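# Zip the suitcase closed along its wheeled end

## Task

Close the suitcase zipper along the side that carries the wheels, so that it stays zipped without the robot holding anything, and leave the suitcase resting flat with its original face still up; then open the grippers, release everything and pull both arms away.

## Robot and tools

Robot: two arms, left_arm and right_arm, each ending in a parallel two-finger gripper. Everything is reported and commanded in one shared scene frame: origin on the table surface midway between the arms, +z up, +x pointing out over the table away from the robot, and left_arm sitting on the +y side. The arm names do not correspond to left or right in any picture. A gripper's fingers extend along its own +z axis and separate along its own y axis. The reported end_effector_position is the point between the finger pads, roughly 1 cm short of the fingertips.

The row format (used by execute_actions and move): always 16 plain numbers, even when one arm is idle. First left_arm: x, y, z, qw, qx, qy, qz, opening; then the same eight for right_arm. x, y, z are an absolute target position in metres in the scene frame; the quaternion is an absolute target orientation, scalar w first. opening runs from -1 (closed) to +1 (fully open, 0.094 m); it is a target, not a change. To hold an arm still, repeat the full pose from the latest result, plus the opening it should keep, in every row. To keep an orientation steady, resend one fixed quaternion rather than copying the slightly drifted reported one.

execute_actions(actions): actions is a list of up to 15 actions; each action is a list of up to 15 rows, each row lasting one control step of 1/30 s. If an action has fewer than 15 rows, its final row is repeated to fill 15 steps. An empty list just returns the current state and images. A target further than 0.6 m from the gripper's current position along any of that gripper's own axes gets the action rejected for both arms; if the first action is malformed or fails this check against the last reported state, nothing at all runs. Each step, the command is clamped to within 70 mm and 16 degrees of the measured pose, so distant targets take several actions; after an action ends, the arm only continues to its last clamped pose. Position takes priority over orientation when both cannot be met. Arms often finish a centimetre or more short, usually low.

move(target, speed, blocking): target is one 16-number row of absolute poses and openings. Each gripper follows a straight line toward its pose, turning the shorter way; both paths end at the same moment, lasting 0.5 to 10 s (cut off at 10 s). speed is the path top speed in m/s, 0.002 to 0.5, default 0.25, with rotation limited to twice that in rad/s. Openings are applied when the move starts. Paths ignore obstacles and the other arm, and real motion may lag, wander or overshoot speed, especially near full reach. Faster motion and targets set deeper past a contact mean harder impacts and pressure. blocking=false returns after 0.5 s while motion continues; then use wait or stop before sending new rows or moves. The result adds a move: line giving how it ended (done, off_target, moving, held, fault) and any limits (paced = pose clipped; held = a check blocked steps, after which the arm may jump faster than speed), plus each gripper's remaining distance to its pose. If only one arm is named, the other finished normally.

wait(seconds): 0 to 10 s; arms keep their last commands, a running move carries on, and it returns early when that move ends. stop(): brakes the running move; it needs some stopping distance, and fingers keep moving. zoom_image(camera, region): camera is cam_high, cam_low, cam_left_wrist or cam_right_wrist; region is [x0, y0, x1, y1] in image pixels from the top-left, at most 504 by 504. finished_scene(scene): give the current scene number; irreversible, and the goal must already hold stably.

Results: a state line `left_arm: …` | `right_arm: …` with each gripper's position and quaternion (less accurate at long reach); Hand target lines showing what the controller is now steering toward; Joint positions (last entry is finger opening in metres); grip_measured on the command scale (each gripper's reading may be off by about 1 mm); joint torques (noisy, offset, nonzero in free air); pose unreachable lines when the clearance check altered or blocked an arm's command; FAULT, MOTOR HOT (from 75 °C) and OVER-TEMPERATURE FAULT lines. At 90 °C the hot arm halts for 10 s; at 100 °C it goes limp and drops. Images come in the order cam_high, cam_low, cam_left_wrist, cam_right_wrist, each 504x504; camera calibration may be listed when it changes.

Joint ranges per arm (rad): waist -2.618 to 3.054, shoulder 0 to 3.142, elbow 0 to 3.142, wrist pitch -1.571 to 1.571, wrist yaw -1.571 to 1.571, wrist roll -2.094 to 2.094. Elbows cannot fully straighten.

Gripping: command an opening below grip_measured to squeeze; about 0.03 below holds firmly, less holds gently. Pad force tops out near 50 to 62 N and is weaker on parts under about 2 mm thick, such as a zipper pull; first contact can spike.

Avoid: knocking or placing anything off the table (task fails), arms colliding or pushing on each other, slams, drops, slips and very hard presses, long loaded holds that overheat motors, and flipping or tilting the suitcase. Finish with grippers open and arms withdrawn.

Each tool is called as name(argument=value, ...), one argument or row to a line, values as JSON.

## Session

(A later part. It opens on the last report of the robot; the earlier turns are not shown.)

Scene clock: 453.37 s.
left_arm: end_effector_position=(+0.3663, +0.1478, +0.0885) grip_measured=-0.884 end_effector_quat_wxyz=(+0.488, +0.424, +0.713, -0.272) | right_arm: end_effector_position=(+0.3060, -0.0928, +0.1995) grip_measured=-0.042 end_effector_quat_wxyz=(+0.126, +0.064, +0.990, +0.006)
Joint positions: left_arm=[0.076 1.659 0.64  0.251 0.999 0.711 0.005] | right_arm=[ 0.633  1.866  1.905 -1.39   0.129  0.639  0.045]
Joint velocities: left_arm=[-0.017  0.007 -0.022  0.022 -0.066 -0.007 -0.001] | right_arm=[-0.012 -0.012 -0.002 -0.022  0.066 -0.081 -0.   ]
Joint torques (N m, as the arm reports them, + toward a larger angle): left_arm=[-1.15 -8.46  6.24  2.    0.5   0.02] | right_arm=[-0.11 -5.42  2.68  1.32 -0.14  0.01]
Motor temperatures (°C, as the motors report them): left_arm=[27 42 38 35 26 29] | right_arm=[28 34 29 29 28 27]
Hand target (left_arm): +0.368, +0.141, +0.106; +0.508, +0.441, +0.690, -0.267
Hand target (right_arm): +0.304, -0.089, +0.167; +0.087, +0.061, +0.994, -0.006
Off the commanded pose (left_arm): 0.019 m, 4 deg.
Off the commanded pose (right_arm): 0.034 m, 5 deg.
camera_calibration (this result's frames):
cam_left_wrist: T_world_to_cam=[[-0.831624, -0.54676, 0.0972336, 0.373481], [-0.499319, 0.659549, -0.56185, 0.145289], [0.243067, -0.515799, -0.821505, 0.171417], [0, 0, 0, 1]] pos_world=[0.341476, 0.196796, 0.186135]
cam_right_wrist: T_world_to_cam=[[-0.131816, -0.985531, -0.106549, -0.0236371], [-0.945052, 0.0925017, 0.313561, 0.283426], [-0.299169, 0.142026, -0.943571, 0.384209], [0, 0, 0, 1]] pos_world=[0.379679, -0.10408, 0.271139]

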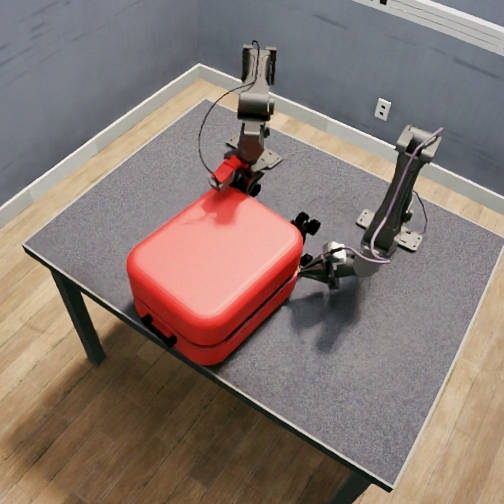

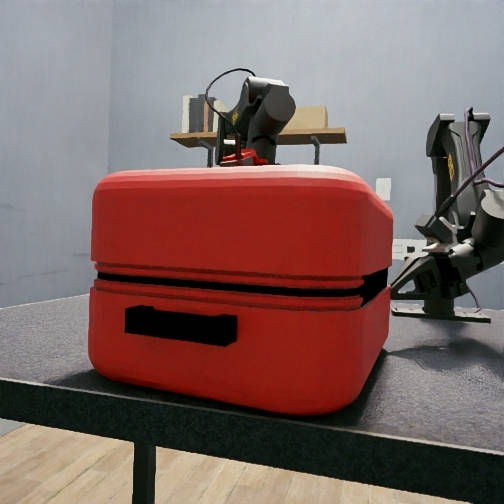

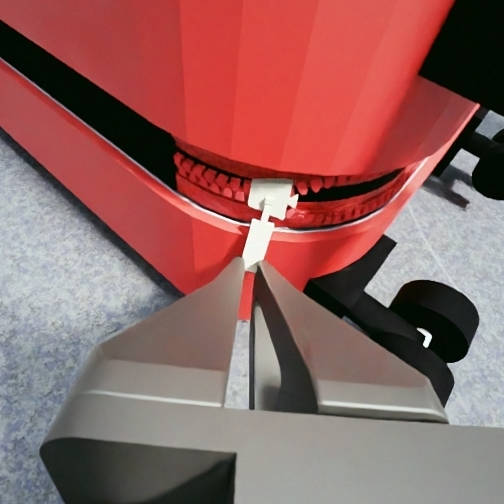

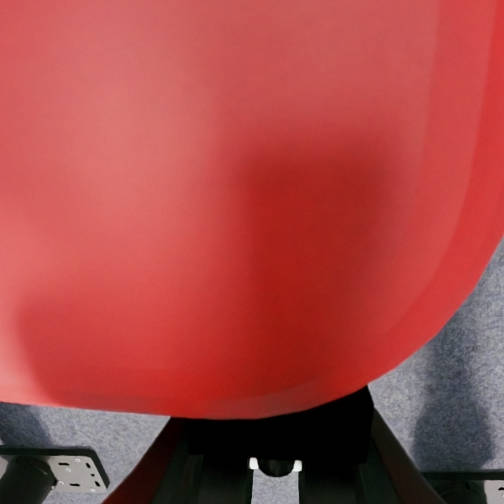

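execute_actions(
  actions=[
    [[0.3682, 0.1413, 0.1062, 0.5087, 0.4411, 0.6901, -0.2668, -0.87, 0.3060, -0.0885, 0.1660, 0.0870, 0.0608, 0.9943, -0.0053, -0.075],[0.3682, 0.1413, 0.1062, 0.5087, 0.4411, 0.6901, -0.2668, -0.855, 0.3060, -0.0885, 0.1660, 0.0870, 0.0608, 0.9943, -0.0053, -0.075],[0.3682, 0.1413, 0.1062, 0.5087, 0.4411, 0.6901, -0.2668, -0.84, 0.3060, -0.0885, 0.1660, 0.0870, 0.0608, 0.9943, -0.0053, -0.075],[0.3682, 0.1413, 0.1062, 0.5087, 0.4411, 0.6901, -0.2668, -0.825, 0.3060, -0.0885, 0.1660, 0.0870, 0.0608, 0.9943, -0.0053, -0.075],[0.3682, 0.1413, 0.1062, 0.5087, 0.4411, 0.6901, -0.2668, -0.81, 0.3060, -0.0885, 0.1660, 0.0870, 0.0608, 0.9943, -0.0053, -0.075],[0.3682, 0.1413, 0.1062, 0.5087, 0.4411, 0.6901, -0.2668, -0.795, 0.3060, -0.0885, 0.1660, 0.0870, 0.0608, 0.9943, -0.0053, -0.075],[0.3682, 0.1413, 0.1062, 0.5087, 0.4411, 0.6901, -0.2668, -0.78, 0.3060, -0.0885, 0.1660, 0.0870, 0.0608, 0.9943, -0.0053, -0.075]],
    [[0.3682, 0.1413, 0.1066, 0.5091, 0.4413, 0.6898, -0.2665, -0.78, 0.3060, -0.0885, 0.1660, 0.0870, 0.0608, 0.9943, -0.0053, -0.075],[0.3682, 0.1413, 0.1070, 0.5095, 0.4415, 0.6895, -0.2662, -0.78, 0.3060, -0.0885, 0.1660, 0.0870, 0.0608, 0.9943, -0.0053, -0.075],[0.3682, 0.1413, 0.1074, 0.5099, 0.4417, 0.6892, -0.2659, -0.78, 0.3060, -0.0885, 0.1660, 0.0870, 0.0608, 0.9943, -0.0053, -0.075],[0.3682, 0.1413, 0.1078, 0.5103, 0.4419, 0.6890, -0.2656, -0.78, 0.3060, -0.0885, 0.1660, 0.0870, 0.0608, 0.9943, -0.0053, -0.075],[0.3682, 0.1413, 0.1082, 0.5107, 0.4421, 0.6887, -0.2653, -0.78, 0.3060, -0.0885, 0.1660, 0.0870, 0.0608, 0.9943, -0.0053, -0.075]],
  ],
)

zoom_image(
  camera="cam_left_wrist",
  region=[190, 150, 330, 310],
)

Scene clock: 475.53 s.
left_arm: end_effector_position=(+0.3668, +0.1478, +0.0921) grip_measured=-0.781 end_effector_quat_wxyz=(+0.492, +0.426, +0.710, -0.269) | right_arm: end_effector_position=(+0.3060, -0.0928, +0.1995) grip_measured=-0.042 end_effector_quat_wxyz=(+0.126, +0.064, +0.990, +0.006)
Joint positions: left_arm=[0.076 1.649 0.64  0.252 0.999 0.711 0.01 ] | right_arm=[ 0.633  1.866  1.905 -1.39   0.129  0.639  0.045]
Joint velocities: left_arm=[-0.002  0.002  0.002  0.007 -0.007 -0.081 -0.   ] | right_arm=[-0.017 -0.017  0.002  0.051 -0.007  0.007  0.   ]
Joint torques (N m, as the arm reports them, + toward a larger angle): left_arm=[-1.12 -8.01  6.25  1.99  0.5   0.02] | right_arm=[-0.1  -5.43  2.66  1.32 -0.14  0.01]
Motor temperatures (°C, as the motors report them): left_arm=[27 42 37 35 26 29] | right_arm=[28 34 29 29 28 27]
Hand target (left_arm): +0.368, +0.141, +0.108; +0.510, +0.442, +0.688, -0.265
Hand target (right_arm): +0.304, -0.089, +0.167; +0.087, +0.061, +0.994, -0.006
Off the commanded pose (left_arm): 0.017 m, 4 deg.
Off the commanded pose (right_arm): 0.034 m, 5 deg.
camera_calibration (this result's frames):
cam_left_wrist: T_world_to_cam=[[-0.832554, -0.547115, 0.0867141, 0.374936], [-0.49287, 0.660178, -0.566784, 0.145461], [0.252849, -0.514617, -0.81929, 0.170291], [0, 0, 0, 1]] pos_world=[0.340789, 0.196738, 0.189451]
cam_right_wrist: T_world_to_cam=[[-0.131816, -0.985531, -0.106549, -0.0236371], [-0.945052, 0.0925017, 0.313561, 0.283426], [-0.299169, 0.142026, -0.943571, 0.384209], [0, 0, 0, 1]] pos_world=[0.379679, -0.10408, 0.271139]

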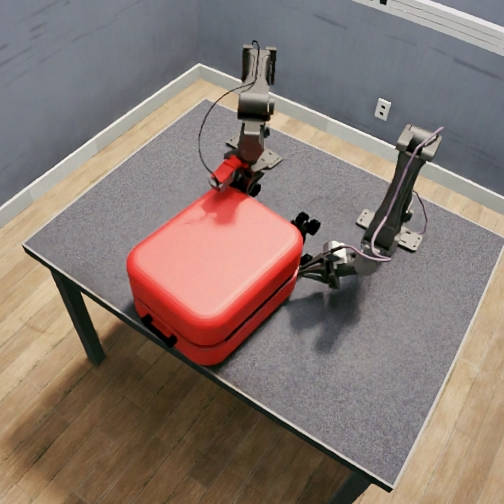

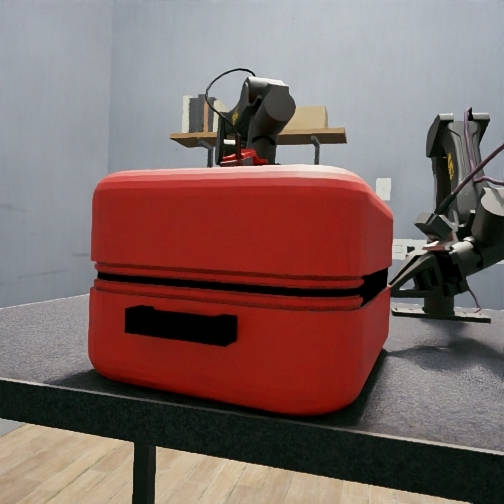

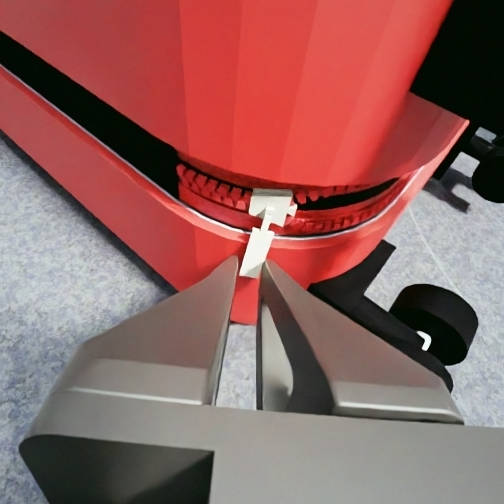

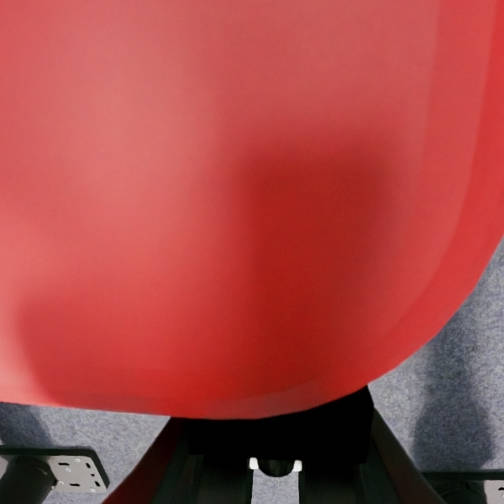

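Region (190, 150, 330, 310) of cam_left_wrist's 504x504 image, scaled by 3.150, with more detail than that image has; it fills the left 441 columns of this view, and the rest is white.

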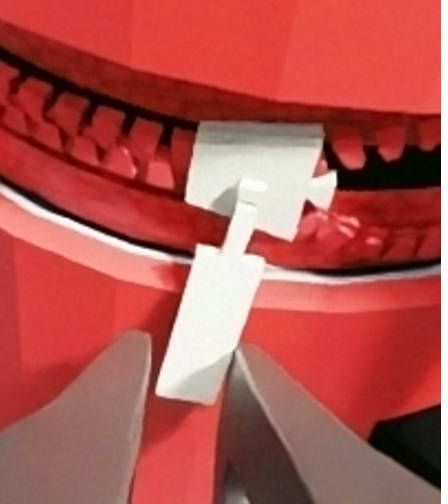

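execute_actions(
  actions=[
    [[0.3681, 0.1409, 0.1082, 0.5105, 0.4425, 0.6884, -0.2656, -0.78, 0.3060, -0.0885, 0.1660, 0.0870, 0.0608, 0.9943, -0.0053, -0.075],[0.3679, 0.1405, 0.1082, 0.5103, 0.4430, 0.6881, -0.2660, -0.78, 0.3060, -0.0885, 0.1660, 0.0870, 0.0608, 0.9943, -0.0053, -0.075],[0.3678, 0.1401, 0.1082, 0.5102, 0.4434, 0.6878, -0.2663, -0.78, 0.3060, -0.0885, 0.1660, 0.0870, 0.0608, 0.9943, -0.0053, -0.075],[0.3677, 0.1397, 0.1082, 0.5100, 0.4439, 0.6876, -0.2666, -0.78, 0.3060, -0.0885, 0.1660, 0.0870, 0.0608, 0.9943, -0.0053, -0.075],[0.3676, 0.1393, 0.1082, 0.5098, 0.4443, 0.6873, -0.2669, -0.78, 0.3060, -0.0885, 0.1660, 0.0870, 0.0608, 0.9943, -0.0053, -0.075],[0.3674, 0.1389, 0.1082, 0.5097, 0.4448, 0.6870, -0.2673, -0.78, 0.3060, -0.0885, 0.1660, 0.0870, 0.0608, 0.9943, -0.0053, -0.075],[0.3673, 0.1385, 0.1082, 0.5095, 0.4452, 0.6867, -0.2676, -0.78, 0.3060, -0.0885, 0.1660, 0.0870, 0.0608, 0.9943, -0.0053, -0.075]],
    [[0.3673, 0.1385, 0.1088, 0.5101, 0.4455, 0.6863, -0.2672, -0.78, 0.3060, -0.0885, 0.1660, 0.0870, 0.0608, 0.9943, -0.0053, -0.075],[0.3673, 0.1385, 0.1094, 0.5107, 0.4458, 0.6859, -0.2667, -0.78, 0.3060, -0.0885, 0.1660, 0.0870, 0.0608, 0.9943, -0.0053, -0.075],[0.3673, 0.1385, 0.1100, 0.5113, 0.4460, 0.6854, -0.2663, -0.78, 0.3060, -0.0885, 0.1660, 0.0870, 0.0608, 0.9943, -0.0053, -0.075],[0.3673, 0.1385, 0.1105, 0.5119, 0.4463, 0.6850, -0.2658, -0.78, 0.3060, -0.0885, 0.1660, 0.0870, 0.0608, 0.9943, -0.0053, -0.075]],
  ],
)

zoom_image(
  camera="cam_left_wrist",
  region=[190, 150, 330, 310],
)

Scene clock: 492.23 s.
left_arm: end_effector_position=(+0.3670, +0.1478, +0.0945) grip_measured=-0.781 end_effector_quat_wxyz=(+0.495, +0.427, +0.708, -0.267) | right_arm: end_effector_position=(+0.3060, -0.0928, +0.1995) grip_measured=-0.042 end_effector_quat_wxyz=(+0.126, +0.064, +0.990, +0.006)
Joint positions: left_arm=[0.076 1.641 0.64  0.252 0.999 0.711 0.01 ] | right_arm=[ 0.633  1.866  1.905 -1.39   0.129  0.639  0.045]
Joint velocities: left_arm=[ 0.007 -0.007  0.002  0.007 -0.095 -0.007  0.   ] | right_arm=[-0.002  0.012 -0.017 -0.022 -0.007  0.037 -0.001]
Joint torques (N m, as the arm reports them, + toward a larger angle): left_arm=[-1.65 -7.96  6.61  1.95  0.5   0.03] | right_arm=[-0.12 -5.42  2.67  1.32 -0.14  0.01]
Motor temperatures (°C, as the motors report them): left_arm=[27 42 37 35 26 29] | right_arm=[28 34 29 29 28 27]
Hand target (left_arm): +0.367, +0.139, +0.110; +0.511, +0.446, +0.685, -0.266
Hand target (right_arm): +0.304, -0.089, +0.167; +0.087, +0.061, +0.994, -0.006
Off the commanded pose (left_arm): 0.018 m, 4 deg.
Off the commanded pose (right_arm): 0.034 m, 5 deg.
camera_calibration (this result's frames):
cam_left_wrist: T_world_to_cam=[[-0.833241, -0.547109, 0.0798792, 0.375736], [-0.488498, 0.660776, -0.569864, 0.145578], [0.258995, -0.513855, -0.817848, 0.169689], [0, 0, 0, 1]] pos_world=[0.340245, 0.196569, 0.191726]
cam_right_wrist: T_world_to_cam=[[-0.131816, -0.985531, -0.106549, -0.0236371], [-0.945052, 0.0925017, 0.313561, 0.283426], [-0.299169, 0.142026, -0.943571, 0.384209], [0, 0, 0, 1]] pos_world=[0.379679, -0.10408, 0.271139]

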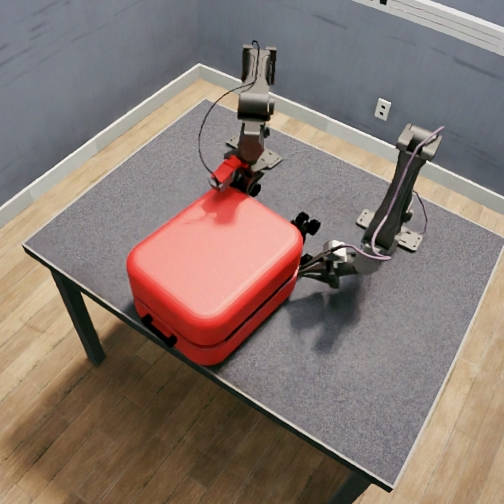

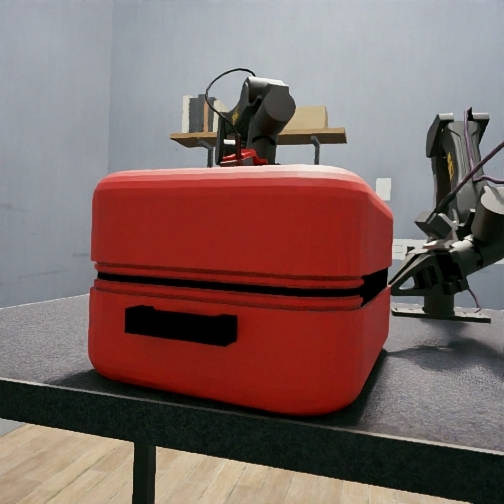

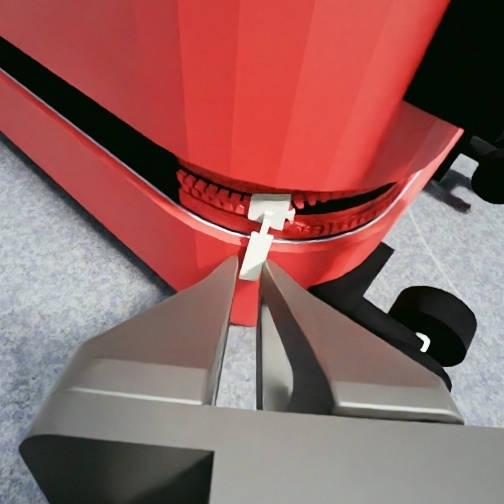

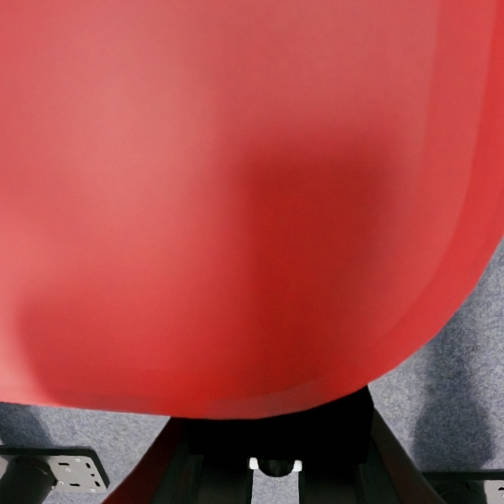

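Region (190, 150, 330, 310) of cam_left_wrist's 504x504 image, scaled by 3.150, with more detail than that image has; it fills the left 441 columns of this view, and the rest is white.

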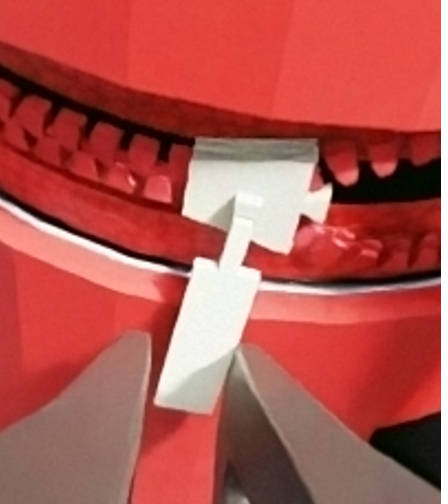

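execute_actions(
  actions=[
    [[0.3672, 0.1382, 0.1105, 0.5118, 0.4466, 0.6848, -0.2660, -0.78, 0.3060, -0.0885, 0.1660, 0.0870, 0.0608, 0.9943, -0.0053, -0.075],[0.3671, 0.1379, 0.1105, 0.5117, 0.4470, 0.6846, -0.2663, -0.78, 0.3060, -0.0885, 0.1660, 0.0870, 0.0608, 0.9943, -0.0053, -0.075],[0.3670, 0.1376, 0.1105, 0.5115, 0.4473, 0.6843, -0.2666, -0.78, 0.3060, -0.0885, 0.1660, 0.0870, 0.0608, 0.9943, -0.0053, -0.075],[0.3669, 0.1373, 0.1105, 0.5114, 0.4477, 0.6841, -0.2668, -0.78, 0.3060, -0.0885, 0.1660, 0.0870, 0.0608, 0.9943, -0.0053, -0.075]],
  ],
)

zoom_image(
  camera="cam_left_wrist",
  region=[190, 150, 330, 310],
)

Scene clock: 501.27 s.
left_arm: end_effector_position=(+0.3669, +0.1477, +0.0945) grip_measured=-0.781 end_effector_quat_wxyz=(+0.494, +0.428, +0.708, -0.267) | right_arm: end_effector_position=(+0.3060, -0.0928, +0.1995) grip_measured=-0.042 end_effector_quat_wxyz=(+0.126, +0.064, +0.990, +0.006)
Joint positions: left_arm=[0.075 1.641 0.64  0.252 0.998 0.711 0.01 ] | right_arm=[ 0.633  1.866  1.905 -1.39   0.129  0.639  0.045]
Joint velocities: left_arm=[-0.002 -0.017  0.017 -0.081 -0.081 -0.051 -0.   ] | right_arm=[-0.017 -0.002 -0.002 -0.007  0.037  0.066 -0.001]
Joint torques (N m, as the arm reports them, + toward a larger angle): left_arm=[-1.79 -8.05  6.54  1.96  0.59  0.05] | right_arm=[-0.11 -5.44  2.67  1.32 -0.13  0.01]
Motor temperatures (°C, as the motors report them): left_arm=[27 42 37 35 26 29] | right_arm=[27 34 29 29 28 27]
Hand target (left_arm): +0.366, +0.138, +0.110; +0.511, +0.448, +0.684, -0.267
Hand target (right_arm): +0.304, -0.089, +0.167; +0.087, +0.061, +0.994, -0.006
Off the commanded pose (left_arm): 0.019 m, 4 deg.
Off the commanded pose (right_arm): 0.034 m, 5 deg.
camera_calibration (this result's frames):
cam_left_wrist: T_world_to_cam=[[-0.833295, -0.547045, 0.0797577, 0.375704], [-0.488444, 0.660973, -0.569681, 0.14555], [0.258923, -0.51367, -0.817987, 0.169622], [0, 0, 0, 1]] pos_world=[0.340246, 0.196452, 0.1917]
cam_right_wrist: T_world_to_cam=[[-0.131816, -0.985531, -0.106549, -0.0236371], [-0.945052, 0.0925017, 0.313561, 0.283426], [-0.299169, 0.142026, -0.943571, 0.384209], [0, 0, 0, 1]] pos_world=[0.379679, -0.10408, 0.271139]

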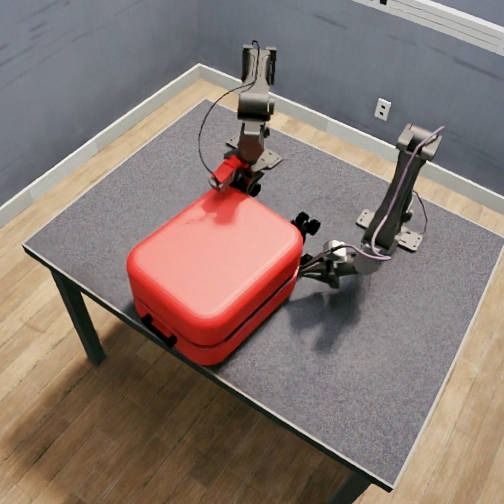

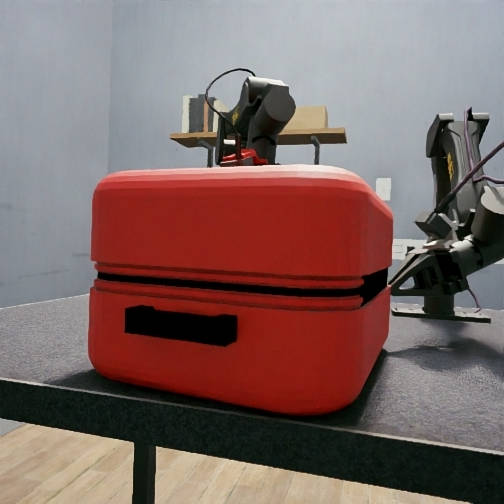

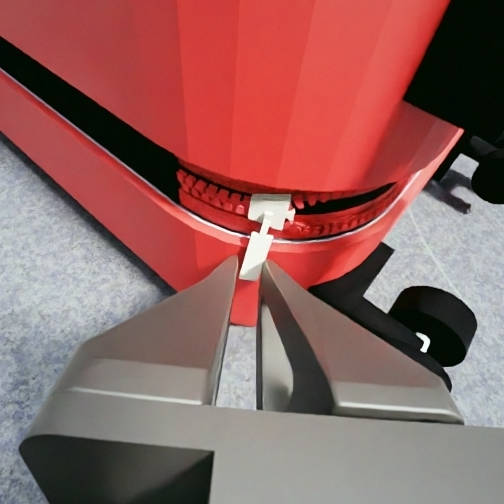

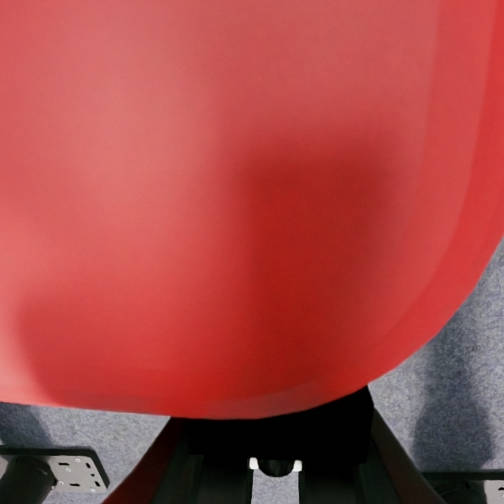

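Region (190, 150, 330, 310) of cam_left_wrist's 504x504 image, scaled by 3.150, with more detail than that image has; it fills the left 441 columns of this view, and the rest is white.

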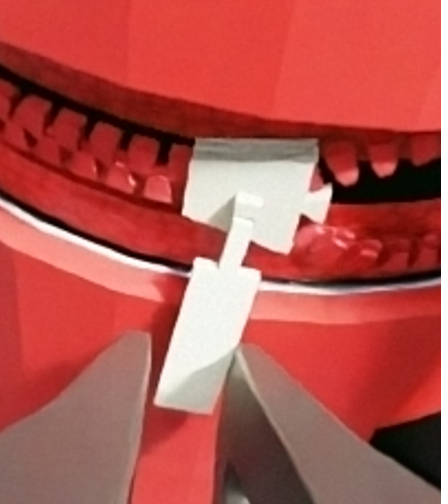

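execute_actions(
  actions=[
    [[0.3672, 0.1382, 0.1105, 0.5118, 0.4466, 0.6848, -0.2660, -0.79, 0.3060, -0.0885, 0.1660, 0.0870, 0.0608, 0.9943, -0.0053, -0.075],[0.3675, 0.1391, 0.1105, 0.5122, 0.4456, 0.6854, -0.2653, -0.80, 0.3060, -0.0885, 0.1660, 0.0870, 0.0608, 0.9943, -0.0053, -0.075],[0.3678, 0.1400, 0.1105, 0.5126, 0.4446, 0.6861, -0.2646, -0.81, 0.3060, -0.0885, 0.1660, 0.0870, 0.0608, 0.9943, -0.0053, -0.075],[0.3678, 0.1400, 0.1105, 0.5126, 0.4446, 0.6861, -0.2646, -0.82, 0.3060, -0.0885, 0.1660, 0.0870, 0.0608, 0.9943, -0.0053, -0.075],[0.3678, 0.1400, 0.1105, 0.5126, 0.4446, 0.6861, -0.2646, -0.83, 0.3060, -0.0885, 0.1660, 0.0870, 0.0608, 0.9943, -0.0053, -0.075],[0.3678, 0.1400, 0.1105, 0.5126, 0.4446, 0.6861, -0.2646, -0.835, 0.3060, -0.0885, 0.1660, 0.0870, 0.0608, 0.9943, -0.0053, -0.075],[0.3678, 0.1400, 0.1105, 0.5126, 0.4446, 0.6861, -0.2646, -0.84, 0.3060, -0.0885, 0.1660, 0.0870, 0.0608, 0.9943, -0.0053, -0.075],[0.3678, 0.1400, 0.1105, 0.5126, 0.4446, 0.6861, -0.2646, -0.845, 0.3060, -0.0885, 0.1660, 0.0870, 0.0608, 0.9943, -0.0053, -0.075],[0.3678, 0.1400, 0.1105, 0.5126, 0.4446, 0.6861, -0.2646, -0.85, 0.3060, -0.0885, 0.1660, 0.0870, 0.0608, 0.9943, -0.0053, -0.075],[0.3678, 0.1400, 0.1105, 0.5126, 0.4446, 0.6861, -0.2646, -0.855, 0.3060, -0.0885, 0.1660, 0.0870, 0.0608, 0.9943, -0.0053, -0.075],[0.3678, 0.1400, 0.1105, 0.5126, 0.4446, 0.6861, -0.2646, -0.86, 0.3060, -0.0885, 0.1660, 0.0870, 0.0608, 0.9943, -0.0053, -0.075],[0.3678, 0.1400, 0.1105, 0.5126, 0.4446, 0.6861, -0.2646, -0.865, 0.3060, -0.0885, 0.1660, 0.0870, 0.0608, 0.9943, -0.0053, -0.075],[0.3678, 0.1400, 0.1105, 0.5126, 0.4446, 0.6861, -0.2646, -0.87, 0.3060, -0.0885, 0.1660, 0.0870, 0.0608, 0.9943, -0.0053, -0.075]],
    [[0.3678, 0.1400, 0.1105, 0.5126, 0.4446, 0.6861, -0.2646, -0.875, 0.3060, -0.0885, 0.1660, 0.0870, 0.0608, 0.9943, -0.0053, -0.075],[0.3678, 0.1400, 0.1105, 0.5126, 0.4446, 0.6861, -0.2646, -0.88, 0.3060, -0.0885, 0.1660, 0.0870, 0.0608, 0.9943, -0.0053, -0.075],[0.3678, 0.1400, 0.1105, 0.5126, 0.4446, 0.6861, -0.2646, -0.885, 0.3060, -0.0885, 0.1660, 0.0870, 0.0608, 0.9943, -0.0053, -0.075],[0.3678, 0.1400, 0.1105, 0.5126, 0.4446, 0.6861, -0.2646, -0.89, 0.3060, -0.0885, 0.1660, 0.0870, 0.0608, 0.9943, -0.0053, -0.075]],
  ],
)

zoom_image(
  camera="cam_left_wrist",
  region=[190, 150, 330, 310],
)

Scene clock: 516.77 s.
left_arm: end_effector_position=(+0.3657, +0.1470, +0.0944) grip_measured=-0.880 end_effector_quat_wxyz=(+0.493, +0.427, +0.708, -0.270) | right_arm: end_effector_position=(+0.3060, -0.0928, +0.1995) grip_measured=-0.042 end_effector_quat_wxyz=(+0.126, +0.064, +0.990, +0.006)
Joint positions: left_arm=[0.075 1.641 0.64  0.246 1.004 0.711 0.006] | right_arm=[ 0.633  1.866  1.905 -1.39   0.129  0.639  0.045]
Joint velocities: left_arm=[-0.002 -0.007  0.002  0.051 -0.022  0.037 -0.001] | right_arm=[-0.002 -0.007  0.012 -0.037 -0.066  0.022 -0.   ]
Joint torques (N m, as the arm reports them, + toward a larger angle): left_arm=[-1.33 -7.98  6.32  2.04  0.45  0.  ] | right_arm=[-0.12 -5.44  2.7   1.33 -0.14  0.01]
Motor temperatures (°C, as the motors report them): left_arm=[27 41 37 35 26 29] | right_arm=[27 34 29 29 28 27]
Hand target (left_arm): +0.367, +0.140, +0.110; +0.512, +0.445, +0.686, -0.265
Hand target (right_arm): +0.304, -0.089, +0.167; +0.087, +0.061, +0.994, -0.006
Off the commanded pose (left_arm): 0.018 m, 4 deg.
Off the commanded pose (right_arm): 0.034 m, 5 deg.
camera_calibration (this result's frames):
cam_left_wrist: T_world_to_cam=[[-0.83513, -0.54319, 0.0866189, 0.373786], [-0.488725, 0.6605, -0.56999, 0.145531], [0.252401, -0.518348, -0.817073, 0.172495], [0, 0, 0, 1]] pos_world=[0.339747, 0.196326, 0.191515]
cam_right_wrist: T_world_to_cam=[[-0.131816, -0.985531, -0.106549, -0.0236371], [-0.945052, 0.0925017, 0.313561, 0.283426], [-0.299169, 0.142026, -0.943571, 0.384209], [0, 0, 0, 1]] pos_world=[0.379679, -0.10408, 0.271139]

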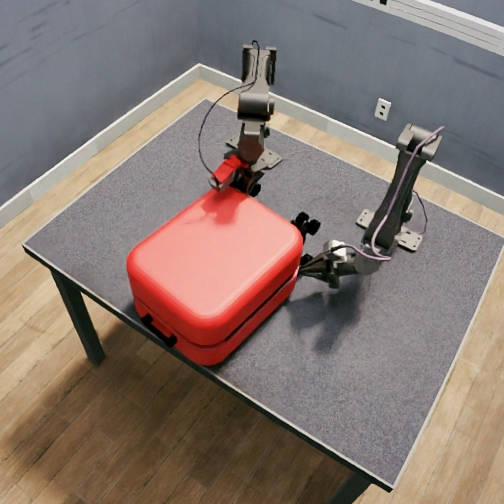

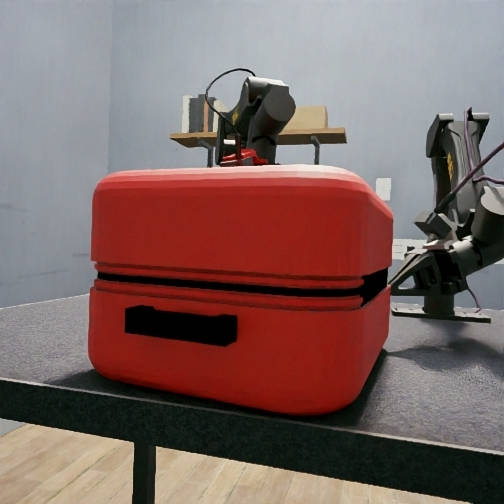

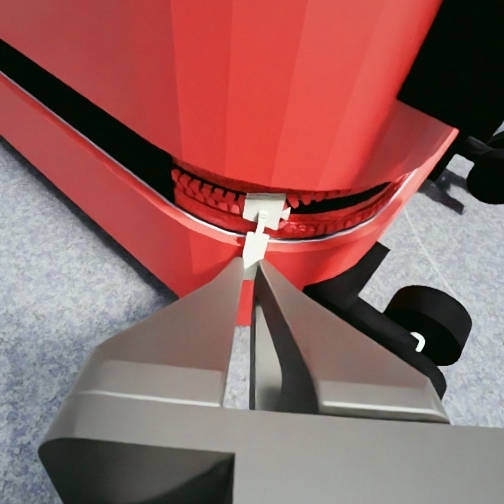

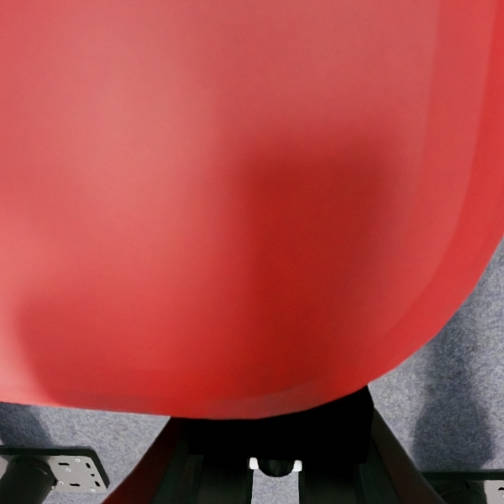

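Region (190, 150, 330, 310) of cam_left_wrist's 504x504 image, scaled by 3.150, with more detail than that image has; it fills the left 441 columns of this view, and the rest is white.

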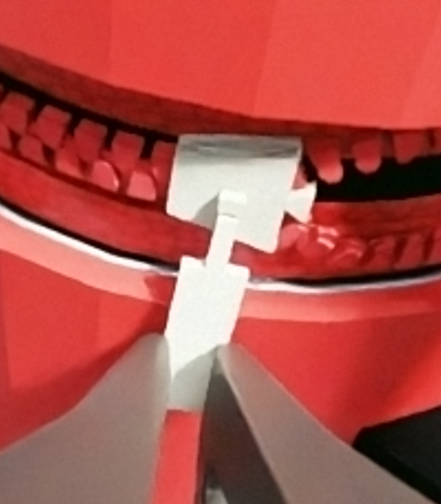

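execute_actions(
  actions=[
    [[0.3670, 0.1420, 0.1107, 0.5147, 0.4426, 0.6850, -0.2664, -0.89, 0.3060, -0.0885, 0.1660, 0.0870, 0.0608, 0.9943, -0.0053, -0.075],[0.3663, 0.1440, 0.1108, 0.5168, 0.4406, 0.6839, -0.2681, -0.89, 0.3060, -0.0885, 0.1660, 0.0870, 0.0608, 0.9943, -0.0053, -0.075],[0.3655, 0.1460, 0.1110, 0.5188, 0.4386, 0.6828, -0.2699, -0.89, 0.3060, -0.0885, 0.1660, 0.0870, 0.0608, 0.9943, -0.0053, -0.075],[0.3647, 0.1480, 0.1111, 0.5209, 0.4365, 0.6817, -0.2717, -0.89, 0.3060, -0.0885, 0.1660, 0.0870, 0.0608, 0.9943, -0.0053, -0.075],[0.3639, 0.1500, 0.1113, 0.5230, 0.4345, 0.6806, -0.2734, -0.89, 0.3060, -0.0885, 0.1660, 0.0870, 0.0608, 0.9943, -0.0053, -0.075],[0.3635, 0.1510, 0.1114, 0.5240, 0.4335, 0.6800, -0.2743, -0.89, 0.3060, -0.0885, 0.1660, 0.0870, 0.0608, 0.9943, -0.0053, -0.075],[0.3632, 0.1520, 0.1114, 0.5250, 0.4325, 0.6795, -0.2752, -0.89, 0.3060, -0.0885, 0.1660, 0.0870, 0.0608, 0.9943, -0.0053, -0.075],[0.3628, 0.1530, 0.1115, 0.5261, 0.4315, 0.6789, -0.2761, -0.89, 0.3060, -0.0885, 0.1660, 0.0870, 0.0608, 0.9943, -0.0053, -0.075],[0.3624, 0.1541, 0.1116, 0.5271, 0.4305, 0.6783, -0.2770, -0.89, 0.3060, -0.0885, 0.1660, 0.0870, 0.0608, 0.9943, -0.0053, -0.075],[0.3620, 0.1551, 0.1117, 0.5282, 0.4295, 0.6778, -0.2779, -0.89, 0.3060, -0.0885, 0.1660, 0.0870, 0.0608, 0.9943, -0.0053, -0.075],[0.3616, 0.1561, 0.1118, 0.5292, 0.4285, 0.6772, -0.2787, -0.89, 0.3060, -0.0885, 0.1660, 0.0870, 0.0608, 0.9943, -0.0053, -0.075],[0.3612, 0.1571, 0.1118, 0.5302, 0.4275, 0.6767, -0.2796, -0.89, 0.3060, -0.0885, 0.1660, 0.0870, 0.0608, 0.9943, -0.0053, -0.075],[0.3608, 0.1581, 0.1119, 0.5313, 0.4265, 0.6761, -0.2805, -0.89, 0.3060, -0.0885, 0.1660, 0.0870, 0.0608, 0.9943, -0.0053, -0.075],[0.3604, 0.1591, 0.1120, 0.5323, 0.4254, 0.6756, -0.2814, -0.89, 0.3060, -0.0885, 0.1660, 0.0870, 0.0608, 0.9943, -0.0053, -0.075],[0.3601, 0.1601, 0.1121, 0.5334, 0.4244, 0.6750, -0.2823, -0.89, 0.3060, -0.0885, 0.1660, 0.0870, 0.0608, 0.9943, -0.0053, -0.075]],
    [[0.3597, 0.1611, 0.1122, 0.5344, 0.4234, 0.6745, -0.2832, -0.89, 0.3060, -0.0885, 0.1660, 0.0870, 0.0608, 0.9943, -0.0053, -0.075],[0.3593, 0.1621, 0.1122, 0.5354, 0.4224, 0.6739, -0.2840, -0.89, 0.3060, -0.0885, 0.1660, 0.0870, 0.0608, 0.9943, -0.0053, -0.075],[0.3589, 0.1631, 0.1123, 0.5365, 0.4214, 0.6734, -0.2849, -0.89, 0.3060, -0.0885, 0.1660, 0.0870, 0.0608, 0.9943, -0.0053, -0.075],[0.3585, 0.1641, 0.1124, 0.5375, 0.4204, 0.6728, -0.2858, -0.89, 0.3060, -0.0885, 0.1660, 0.0870, 0.0608, 0.9943, -0.0053, -0.075]],
  ],
)

zoom_image(
  camera="cam_left_wrist",
  region=[190, 150, 330, 310],
)

Scene clock: 585.67 s.
left_arm: end_effector_position=(+0.3631, +0.1638, +0.1074) grip_measured=-0.889 end_effector_quat_wxyz=(+0.530, +0.421, +0.680, -0.281) | right_arm: end_effector_position=(+0.3060, -0.0928, +0.1995) grip_measured=-0.042 end_effector_quat_wxyz=(+0.126, +0.064, +0.990, +0.006)
Joint positions: left_arm=[0.156 1.641 0.608 0.339 1.118 0.711 0.005] | right_arm=[ 0.633  1.866  1.905 -1.39   0.129  0.639  0.045]
Joint velocities: left_arm=[-0.012 -0.002 -0.002 -0.051 -0.051  0.007  0.002] | right_arm=[ 0.007  0.002 -0.017 -0.007 -0.022 -0.022 -0.001]
Joint torques (N m, as the arm reports them, + toward a larger angle): left_arm=[ 0.68 -7.12  4.09  1.9   0.52 -0.07] | right_arm=[-0.12 -5.42  2.68  1.32 -0.14  0.02]
Motor temperatures (°C, as the motors report them): left_arm=[27 41 37 36 26 29] | right_arm=[27 34 29 29 28 27]
Hand target (left_arm): +0.358, +0.164, +0.112; +0.537, +0.421, +0.673, -0.286
Hand target (right_arm): +0.304, -0.089, +0.167; +0.087, +0.061, +0.994, -0.006
Off the commanded pose (left_arm): 0.007 m, 1 deg.
Off the commanded pose (right_arm): 0.034 m, 5 deg.
camera_calibration (this result's frames):
cam_left_wrist: T_world_to_cam=[[-0.843427, -0.533335, 0.0646985, 0.383286], [-0.442961, 0.622205, -0.645482, 0.138338], [0.304002, -0.573076, -0.76103, 0.176678], [0, 0, 0, 1]] pos_world=[0.330842, 0.219595, 0.198954]
cam_right_wrist: T_world_to_cam=[[-0.131816, -0.985531, -0.106549, -0.0236371], [-0.945052, 0.0925017, 0.313561, 0.283426], [-0.299169, 0.142026, -0.943571, 0.384209], [0, 0, 0, 1]] pos_world=[0.379679, -0.10408, 0.271139]

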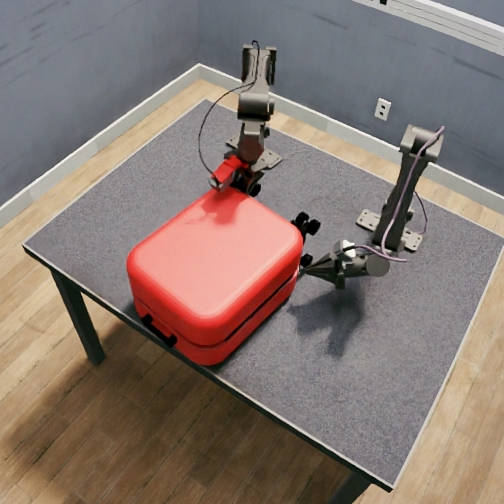

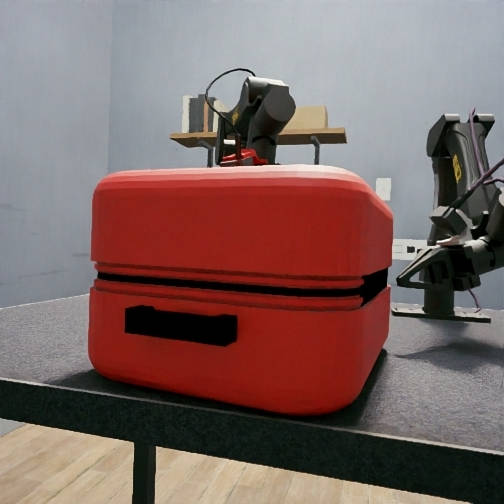

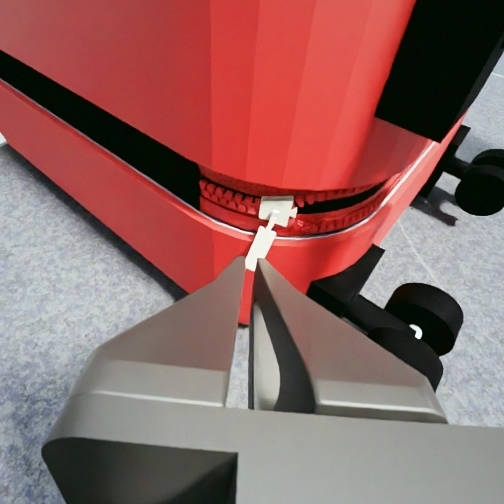

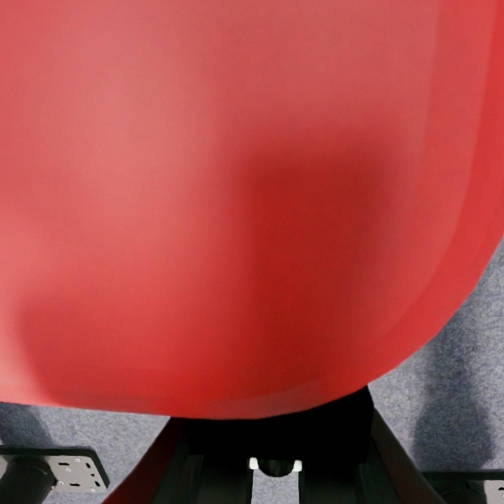

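Region (190, 150, 330, 310) of cam_left_wrist's 504x504 image, scaled by 3.150, with more detail than that image has; it fills the left 441 columns of this view, and the rest is white.

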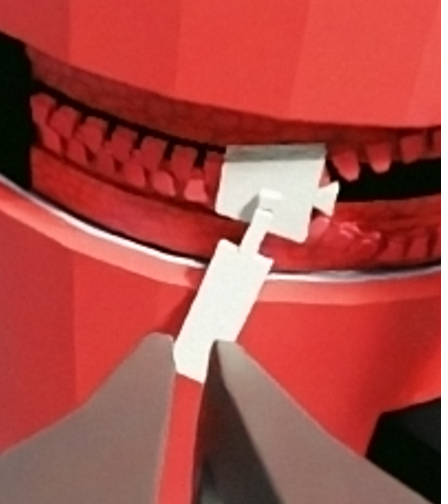

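zoom_image(
  camera="cam_left_wrist",
  region=[220, 190, 300, 290],
)

wait(
  seconds=0,
)

zoom_image(
  camera="cam_left_wrist",
  region=[220, 190, 300, 290],
)

Region (220, 190, 300, 290) of cam_left_wrist's 504x504 image, scaled by 5.040, with more detail than that image has; it fills the left 403 columns of this view, and the rest is white.

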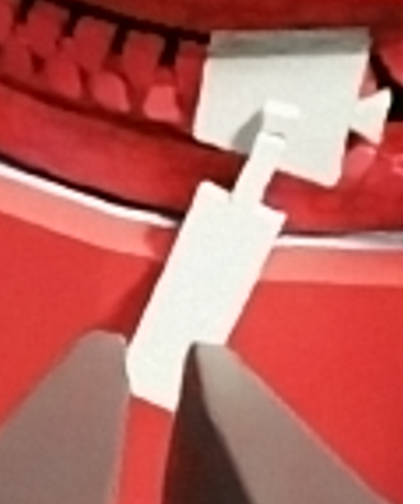

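Scene clock: 591.93 s.
left_arm: end_effector_position=(+0.3632, +0.1636, +0.1082) grip_measured=-0.889 end_effector_quat_wxyz=(+0.532, +0.423, +0.678, -0.280) | right_arm: end_effector_position=(+0.3060, -0.0928, +0.1995) grip_measured=-0.042 end_effector_quat_wxyz=(+0.126, +0.064, +0.990, +0.006)
Joint positions: left_arm=[0.156 1.641 0.608 0.343 1.121 0.711 0.005] | right_arm=[ 0.633  1.866  1.905 -1.39   0.129  0.639  0.045]
Joint velocities: left_arm=[-0.012 -0.002 -0.002 -0.051  0.037 -0.081 -0.   ] | right_arm=[ 0.002  0.002  0.022 -0.022  0.051  0.022 -0.   ]
Joint torques (N m, as the arm reports them, + toward a larger angle): left_arm=[ 0.82 -7.14  4.11  1.92  0.52 -0.06] | right_arm=[-0.12 -5.44  2.67  1.32 -0.14  0.01]
Motor temperatures (°C, as the motors report them): left_arm=[27 41 37 36 26 29] | right_arm=[27 34 29 29 28 27]
Hand target (left_arm): +0.358, +0.164, +0.112; +0.537, +0.421, +0.673, -0.286
Hand target (right_arm): +0.304, -0.089, +0.167; +0.087, +0.061, +0.994, -0.006
Off the commanded pose (left_arm): 0.006 m, 1 deg.
Off the commanded pose (right_arm): 0.034 m, 5 deg.
camera_calibration (this result's frames):
cam_left_wrist: T_world_to_cam=[[-0.844823, -0.531543, 0.0611221, 0.383852], [-0.438575, 0.622531, -0.648156, 0.137672], [0.306472, -0.574384, -0.759051, 0.176237], [0, 0, 0, 1]] pos_world=[0.330655, 0.219557, 0.199543]
cam_right_wrist: T_world_to_cam=[[-0.131816, -0.985531, -0.106549, -0.0236371], [-0.945052, 0.0925017, 0.313561, 0.283426], [-0.299169, 0.142026, -0.943571, 0.384209], [0, 0, 0, 1]] pos_world=[0.379679, -0.10408, 0.271139]

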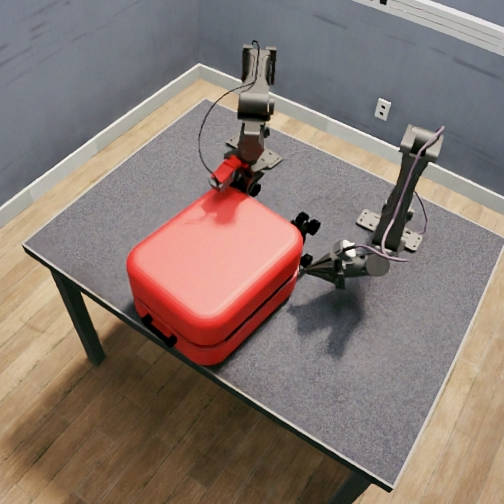

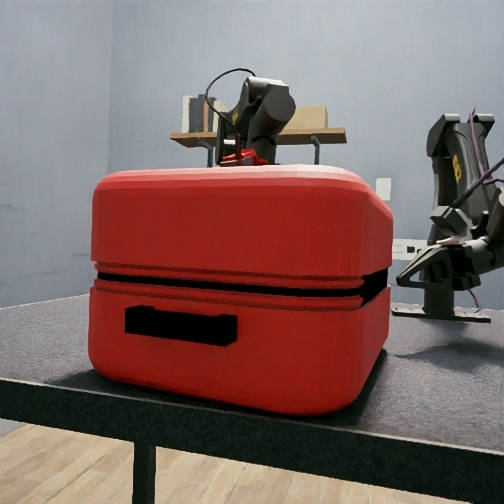

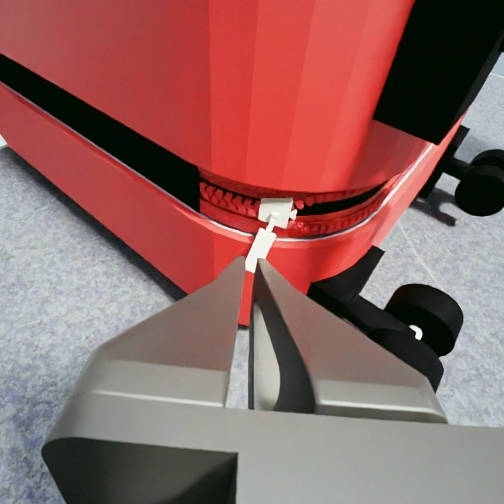

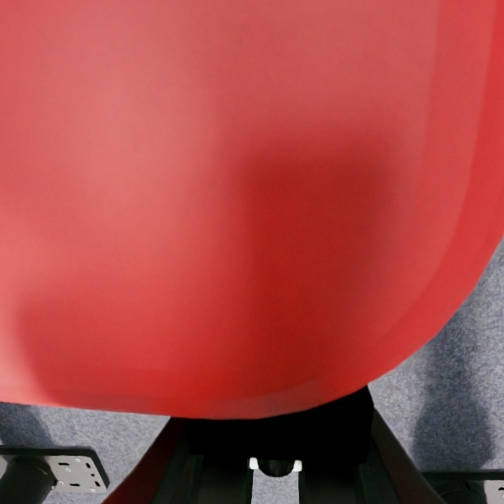

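Region (220, 190, 300, 290) of cam_left_wrist's 504x504 image, scaled by 5.040, with more detail than that image has; it fills the left 403 columns of this view, and the rest is white.

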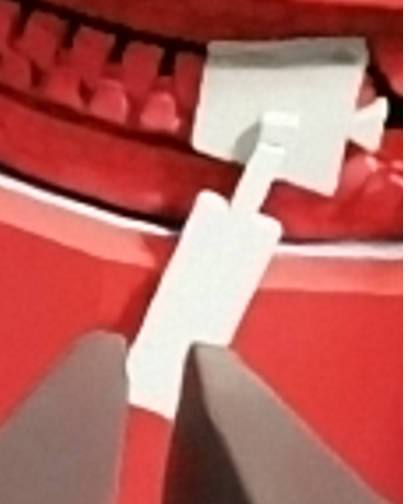

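execute_actions(
  actions=[
    [[0.3585, 0.1635, 0.1105, 0.5375, 0.4204, 0.6728, -0.2858, -0.84, 0.3060, -0.0885, 0.1660, 0.0870, 0.0608, 0.9943, -0.0053, -0.075],[0.3584, 0.1628, 0.1086, 0.5375, 0.4204, 0.6728, -0.2858, -0.79, 0.3060, -0.0885, 0.1660, 0.0870, 0.0608, 0.9943, -0.0053, -0.075],[0.3584, 0.1621, 0.1067, 0.5375, 0.4204, 0.6728, -0.2858, -0.74, 0.3060, -0.0885, 0.1660, 0.0870, 0.0608, 0.9943, -0.0053, -0.075],[0.3583, 0.1614, 0.1048, 0.5375, 0.4204, 0.6728, -0.2858, -0.69, 0.3060, -0.0885, 0.1660, 0.0870, 0.0608, 0.9943, -0.0053, -0.075],[0.3582, 0.1607, 0.1030, 0.5375, 0.4204, 0.6728, -0.2858, -0.64, 0.3060, -0.0885, 0.1660, 0.0870, 0.0608, 0.9943, -0.0053, -0.075],[0.3582, 0.1600, 0.1015, 0.5375, 0.4204, 0.6728, -0.2858, -0.60, 0.3060, -0.0885, 0.1660, 0.0870, 0.0608, 0.9943, -0.0053, -0.075],[0.3581, 0.1593, 0.1000, 0.5375, 0.4204, 0.6728, -0.2858, -0.56, 0.3060, -0.0885, 0.1660, 0.0870, 0.0608, 0.9943, -0.0053, -0.075],[0.3580, 0.1586, 0.0988, 0.5375, 0.4204, 0.6728, -0.2858, -0.56, 0.3060, -0.0885, 0.1660, 0.0870, 0.0608, 0.9943, -0.0053, -0.075],[0.3580, 0.1579, 0.0976, 0.5375, 0.4204, 0.6728, -0.2858, -0.56, 0.3060, -0.0885, 0.1660, 0.0870, 0.0608, 0.9943, -0.0053, -0.075],[0.3579, 0.1572, 0.0964, 0.5375, 0.4204, 0.6728, -0.2858, -0.56, 0.3060, -0.0885, 0.1660, 0.0870, 0.0608, 0.9943, -0.0053, -0.075],[0.3578, 0.1565, 0.0952, 0.5375, 0.4204, 0.6728, -0.2858, -0.56, 0.3060, -0.0885, 0.1660, 0.0870, 0.0608, 0.9943, -0.0053, -0.075],[0.3578, 0.1558, 0.0940, 0.5375, 0.4204, 0.6728, -0.2858, -0.56, 0.3060, -0.0885, 0.1660, 0.0870, 0.0608, 0.9943, -0.0053, -0.075],[0.3577, 0.1551, 0.0929, 0.5375, 0.4204, 0.6728, -0.2858, -0.56, 0.3060, -0.0885, 0.1660, 0.0870, 0.0608, 0.9943, -0.0053, -0.075],[0.3577, 0.1544, 0.0918, 0.5375, 0.4204, 0.6728, -0.2858, -0.56, 0.3060, -0.0885, 0.1660, 0.0870, 0.0608, 0.9943, -0.0053, -0.075],[0.3576, 0.1537, 0.0908, 0.5375, 0.4204, 0.6728, -0.2858, -0.56, 0.3060, -0.0885, 0.1660, 0.0870, 0.0608, 0.9943, -0.0053, -0.075]],
    [[0.3575, 0.1528, 0.0900, 0.5375, 0.4204, 0.6728, -0.2858, -0.56, 0.3060, -0.0885, 0.1660, 0.0870, 0.0608, 0.9943, -0.0053, -0.075],[0.3575, 0.1519, 0.0893, 0.5375, 0.4204, 0.6728, -0.2858, -0.56, 0.3060, -0.0885, 0.1660, 0.0870, 0.0608, 0.9943, -0.0053, -0.075],[0.3574, 0.1510, 0.0887, 0.5375, 0.4204, 0.6728, -0.2858, -0.56, 0.3060, -0.0885, 0.1660, 0.0870, 0.0608, 0.9943, -0.0053, -0.075],[0.3574, 0.1501, 0.0882, 0.5375, 0.4204, 0.6728, -0.2858, -0.56, 0.3060, -0.0885, 0.1660, 0.0870, 0.0608, 0.9943, -0.0053, -0.075],[0.3573, 0.1492, 0.0878, 0.5375, 0.4204, 0.6728, -0.2858, -0.56, 0.3060, -0.0885, 0.1660, 0.0870, 0.0608, 0.9943, -0.0053, -0.075],[0.3573, 0.1483, 0.0875, 0.5375, 0.4204, 0.6728, -0.2858, -0.56, 0.3060, -0.0885, 0.1660, 0.0870, 0.0608, 0.9943, -0.0053, -0.075],[0.3572, 0.1474, 0.0875, 0.5375, 0.4204, 0.6728, -0.2858, -0.56, 0.3060, -0.0885, 0.1660, 0.0870, 0.0608, 0.9943, -0.0053, -0.075]],
  ],
)

zoom_image(
  camera="cam_left_wrist",
  region=[190, 150, 330, 310],
)

Scene clock: 640.17 s.
left_arm: end_effector_position=(+0.3609, +0.1509, +0.0933) grip_measured=-0.561 end_effector_quat_wxyz=(+0.543, +0.424, +0.669, -0.280) | right_arm: end_effector_position=(+0.3060, -0.0928, +0.1995) grip_measured=-0.042 end_effector_quat_wxyz=(+0.126, +0.064, +0.990, +0.006)
Joint positions: left_arm=[0.113 1.706 0.537 0.576 1.098 0.63  0.021] | right_arm=[ 0.633  1.866  1.905 -1.39   0.129  0.639  0.045]
Joint velocities: left_arm=[ 0.007  0.007 -0.007  0.022 -0.007 -0.007  0.   ] | right_arm=[-0.002 -0.002 -0.002 -0.051 -0.066 -0.037 -0.   ]
Joint torques (N m, as the arm reports them, + toward a larger angle): left_arm=[-0.95 -5.03  3.87  1.98  0.27 -0.11] | right_arm=[-0.11 -5.41  2.68  1.32 -0.14  0.01]
Motor temperatures (°C, as the motors report them): left_arm=[27 40 36 36 26 29] | right_arm=[27 34 29 29 28 27]
Hand target (left_arm): +0.357, +0.147, +0.088; +0.537, +0.421, +0.673, -0.286
Hand target (right_arm): +0.304, -0.089, +0.167; +0.087, +0.061, +0.994, -0.006
Off the commanded pose (left_arm): 0.008 m, 1 deg.
Off the commanded pose (right_arm): 0.034 m, 5 deg.
camera_calibration (this result's frames):
cam_left_wrist: T_world_to_cam=[[-0.847206, -0.529263, 0.0460698, 0.378059], [-0.42091, 0.615784, -0.666067, 0.131255], [0.324155, -0.583687, -0.744468, 0.152071], [0, 0, 0, 1]] pos_world=[0.326246, 0.20803, 0.183219]
cam_right_wrist: T_world_to_cam=[[-0.131816, -0.985531, -0.106549, -0.0236371], [-0.945052, 0.0925017, 0.313561, 0.283426], [-0.299169, 0.142026, -0.943571, 0.384209], [0, 0, 0, 1]] pos_world=[0.379679, -0.10408, 0.271139]

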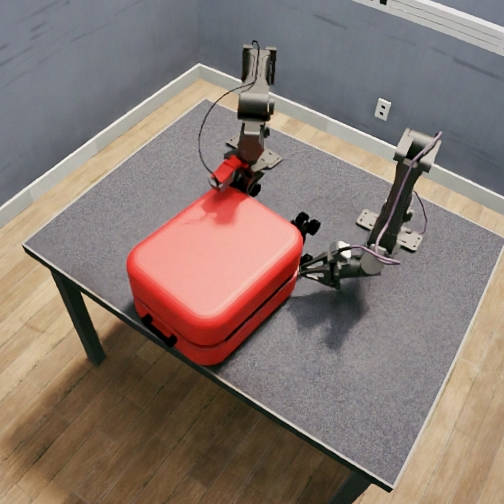

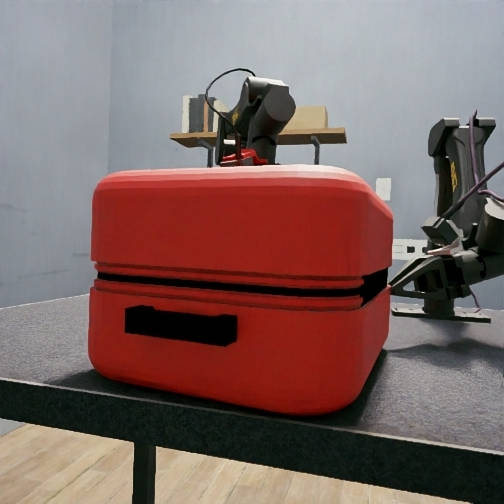

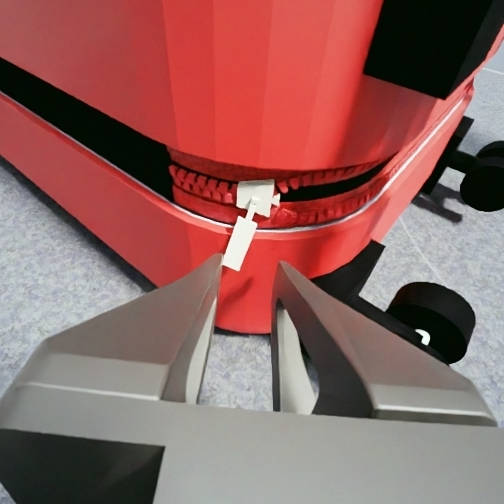

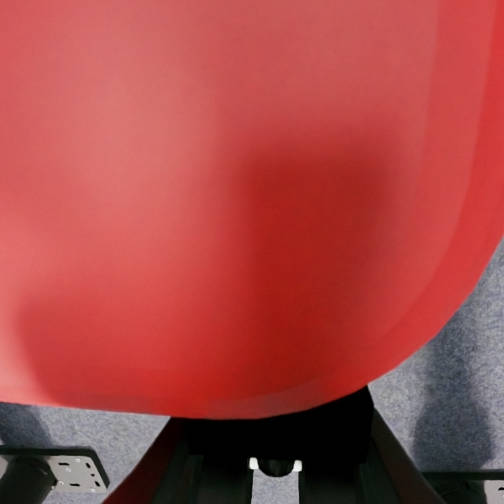

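Region (190, 150, 330, 310) of cam_left_wrist's 504x504 image, scaled by 3.150, with more detail than that image has; it fills the left 441 columns of this view, and the rest is white.

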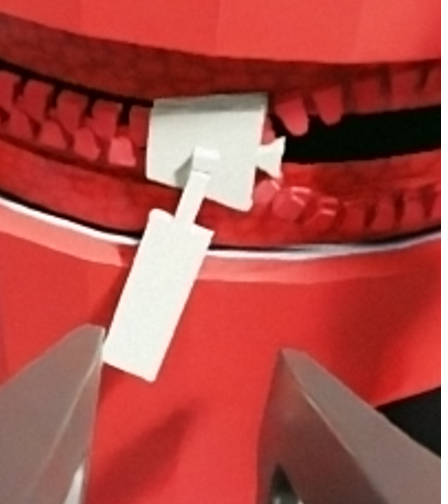

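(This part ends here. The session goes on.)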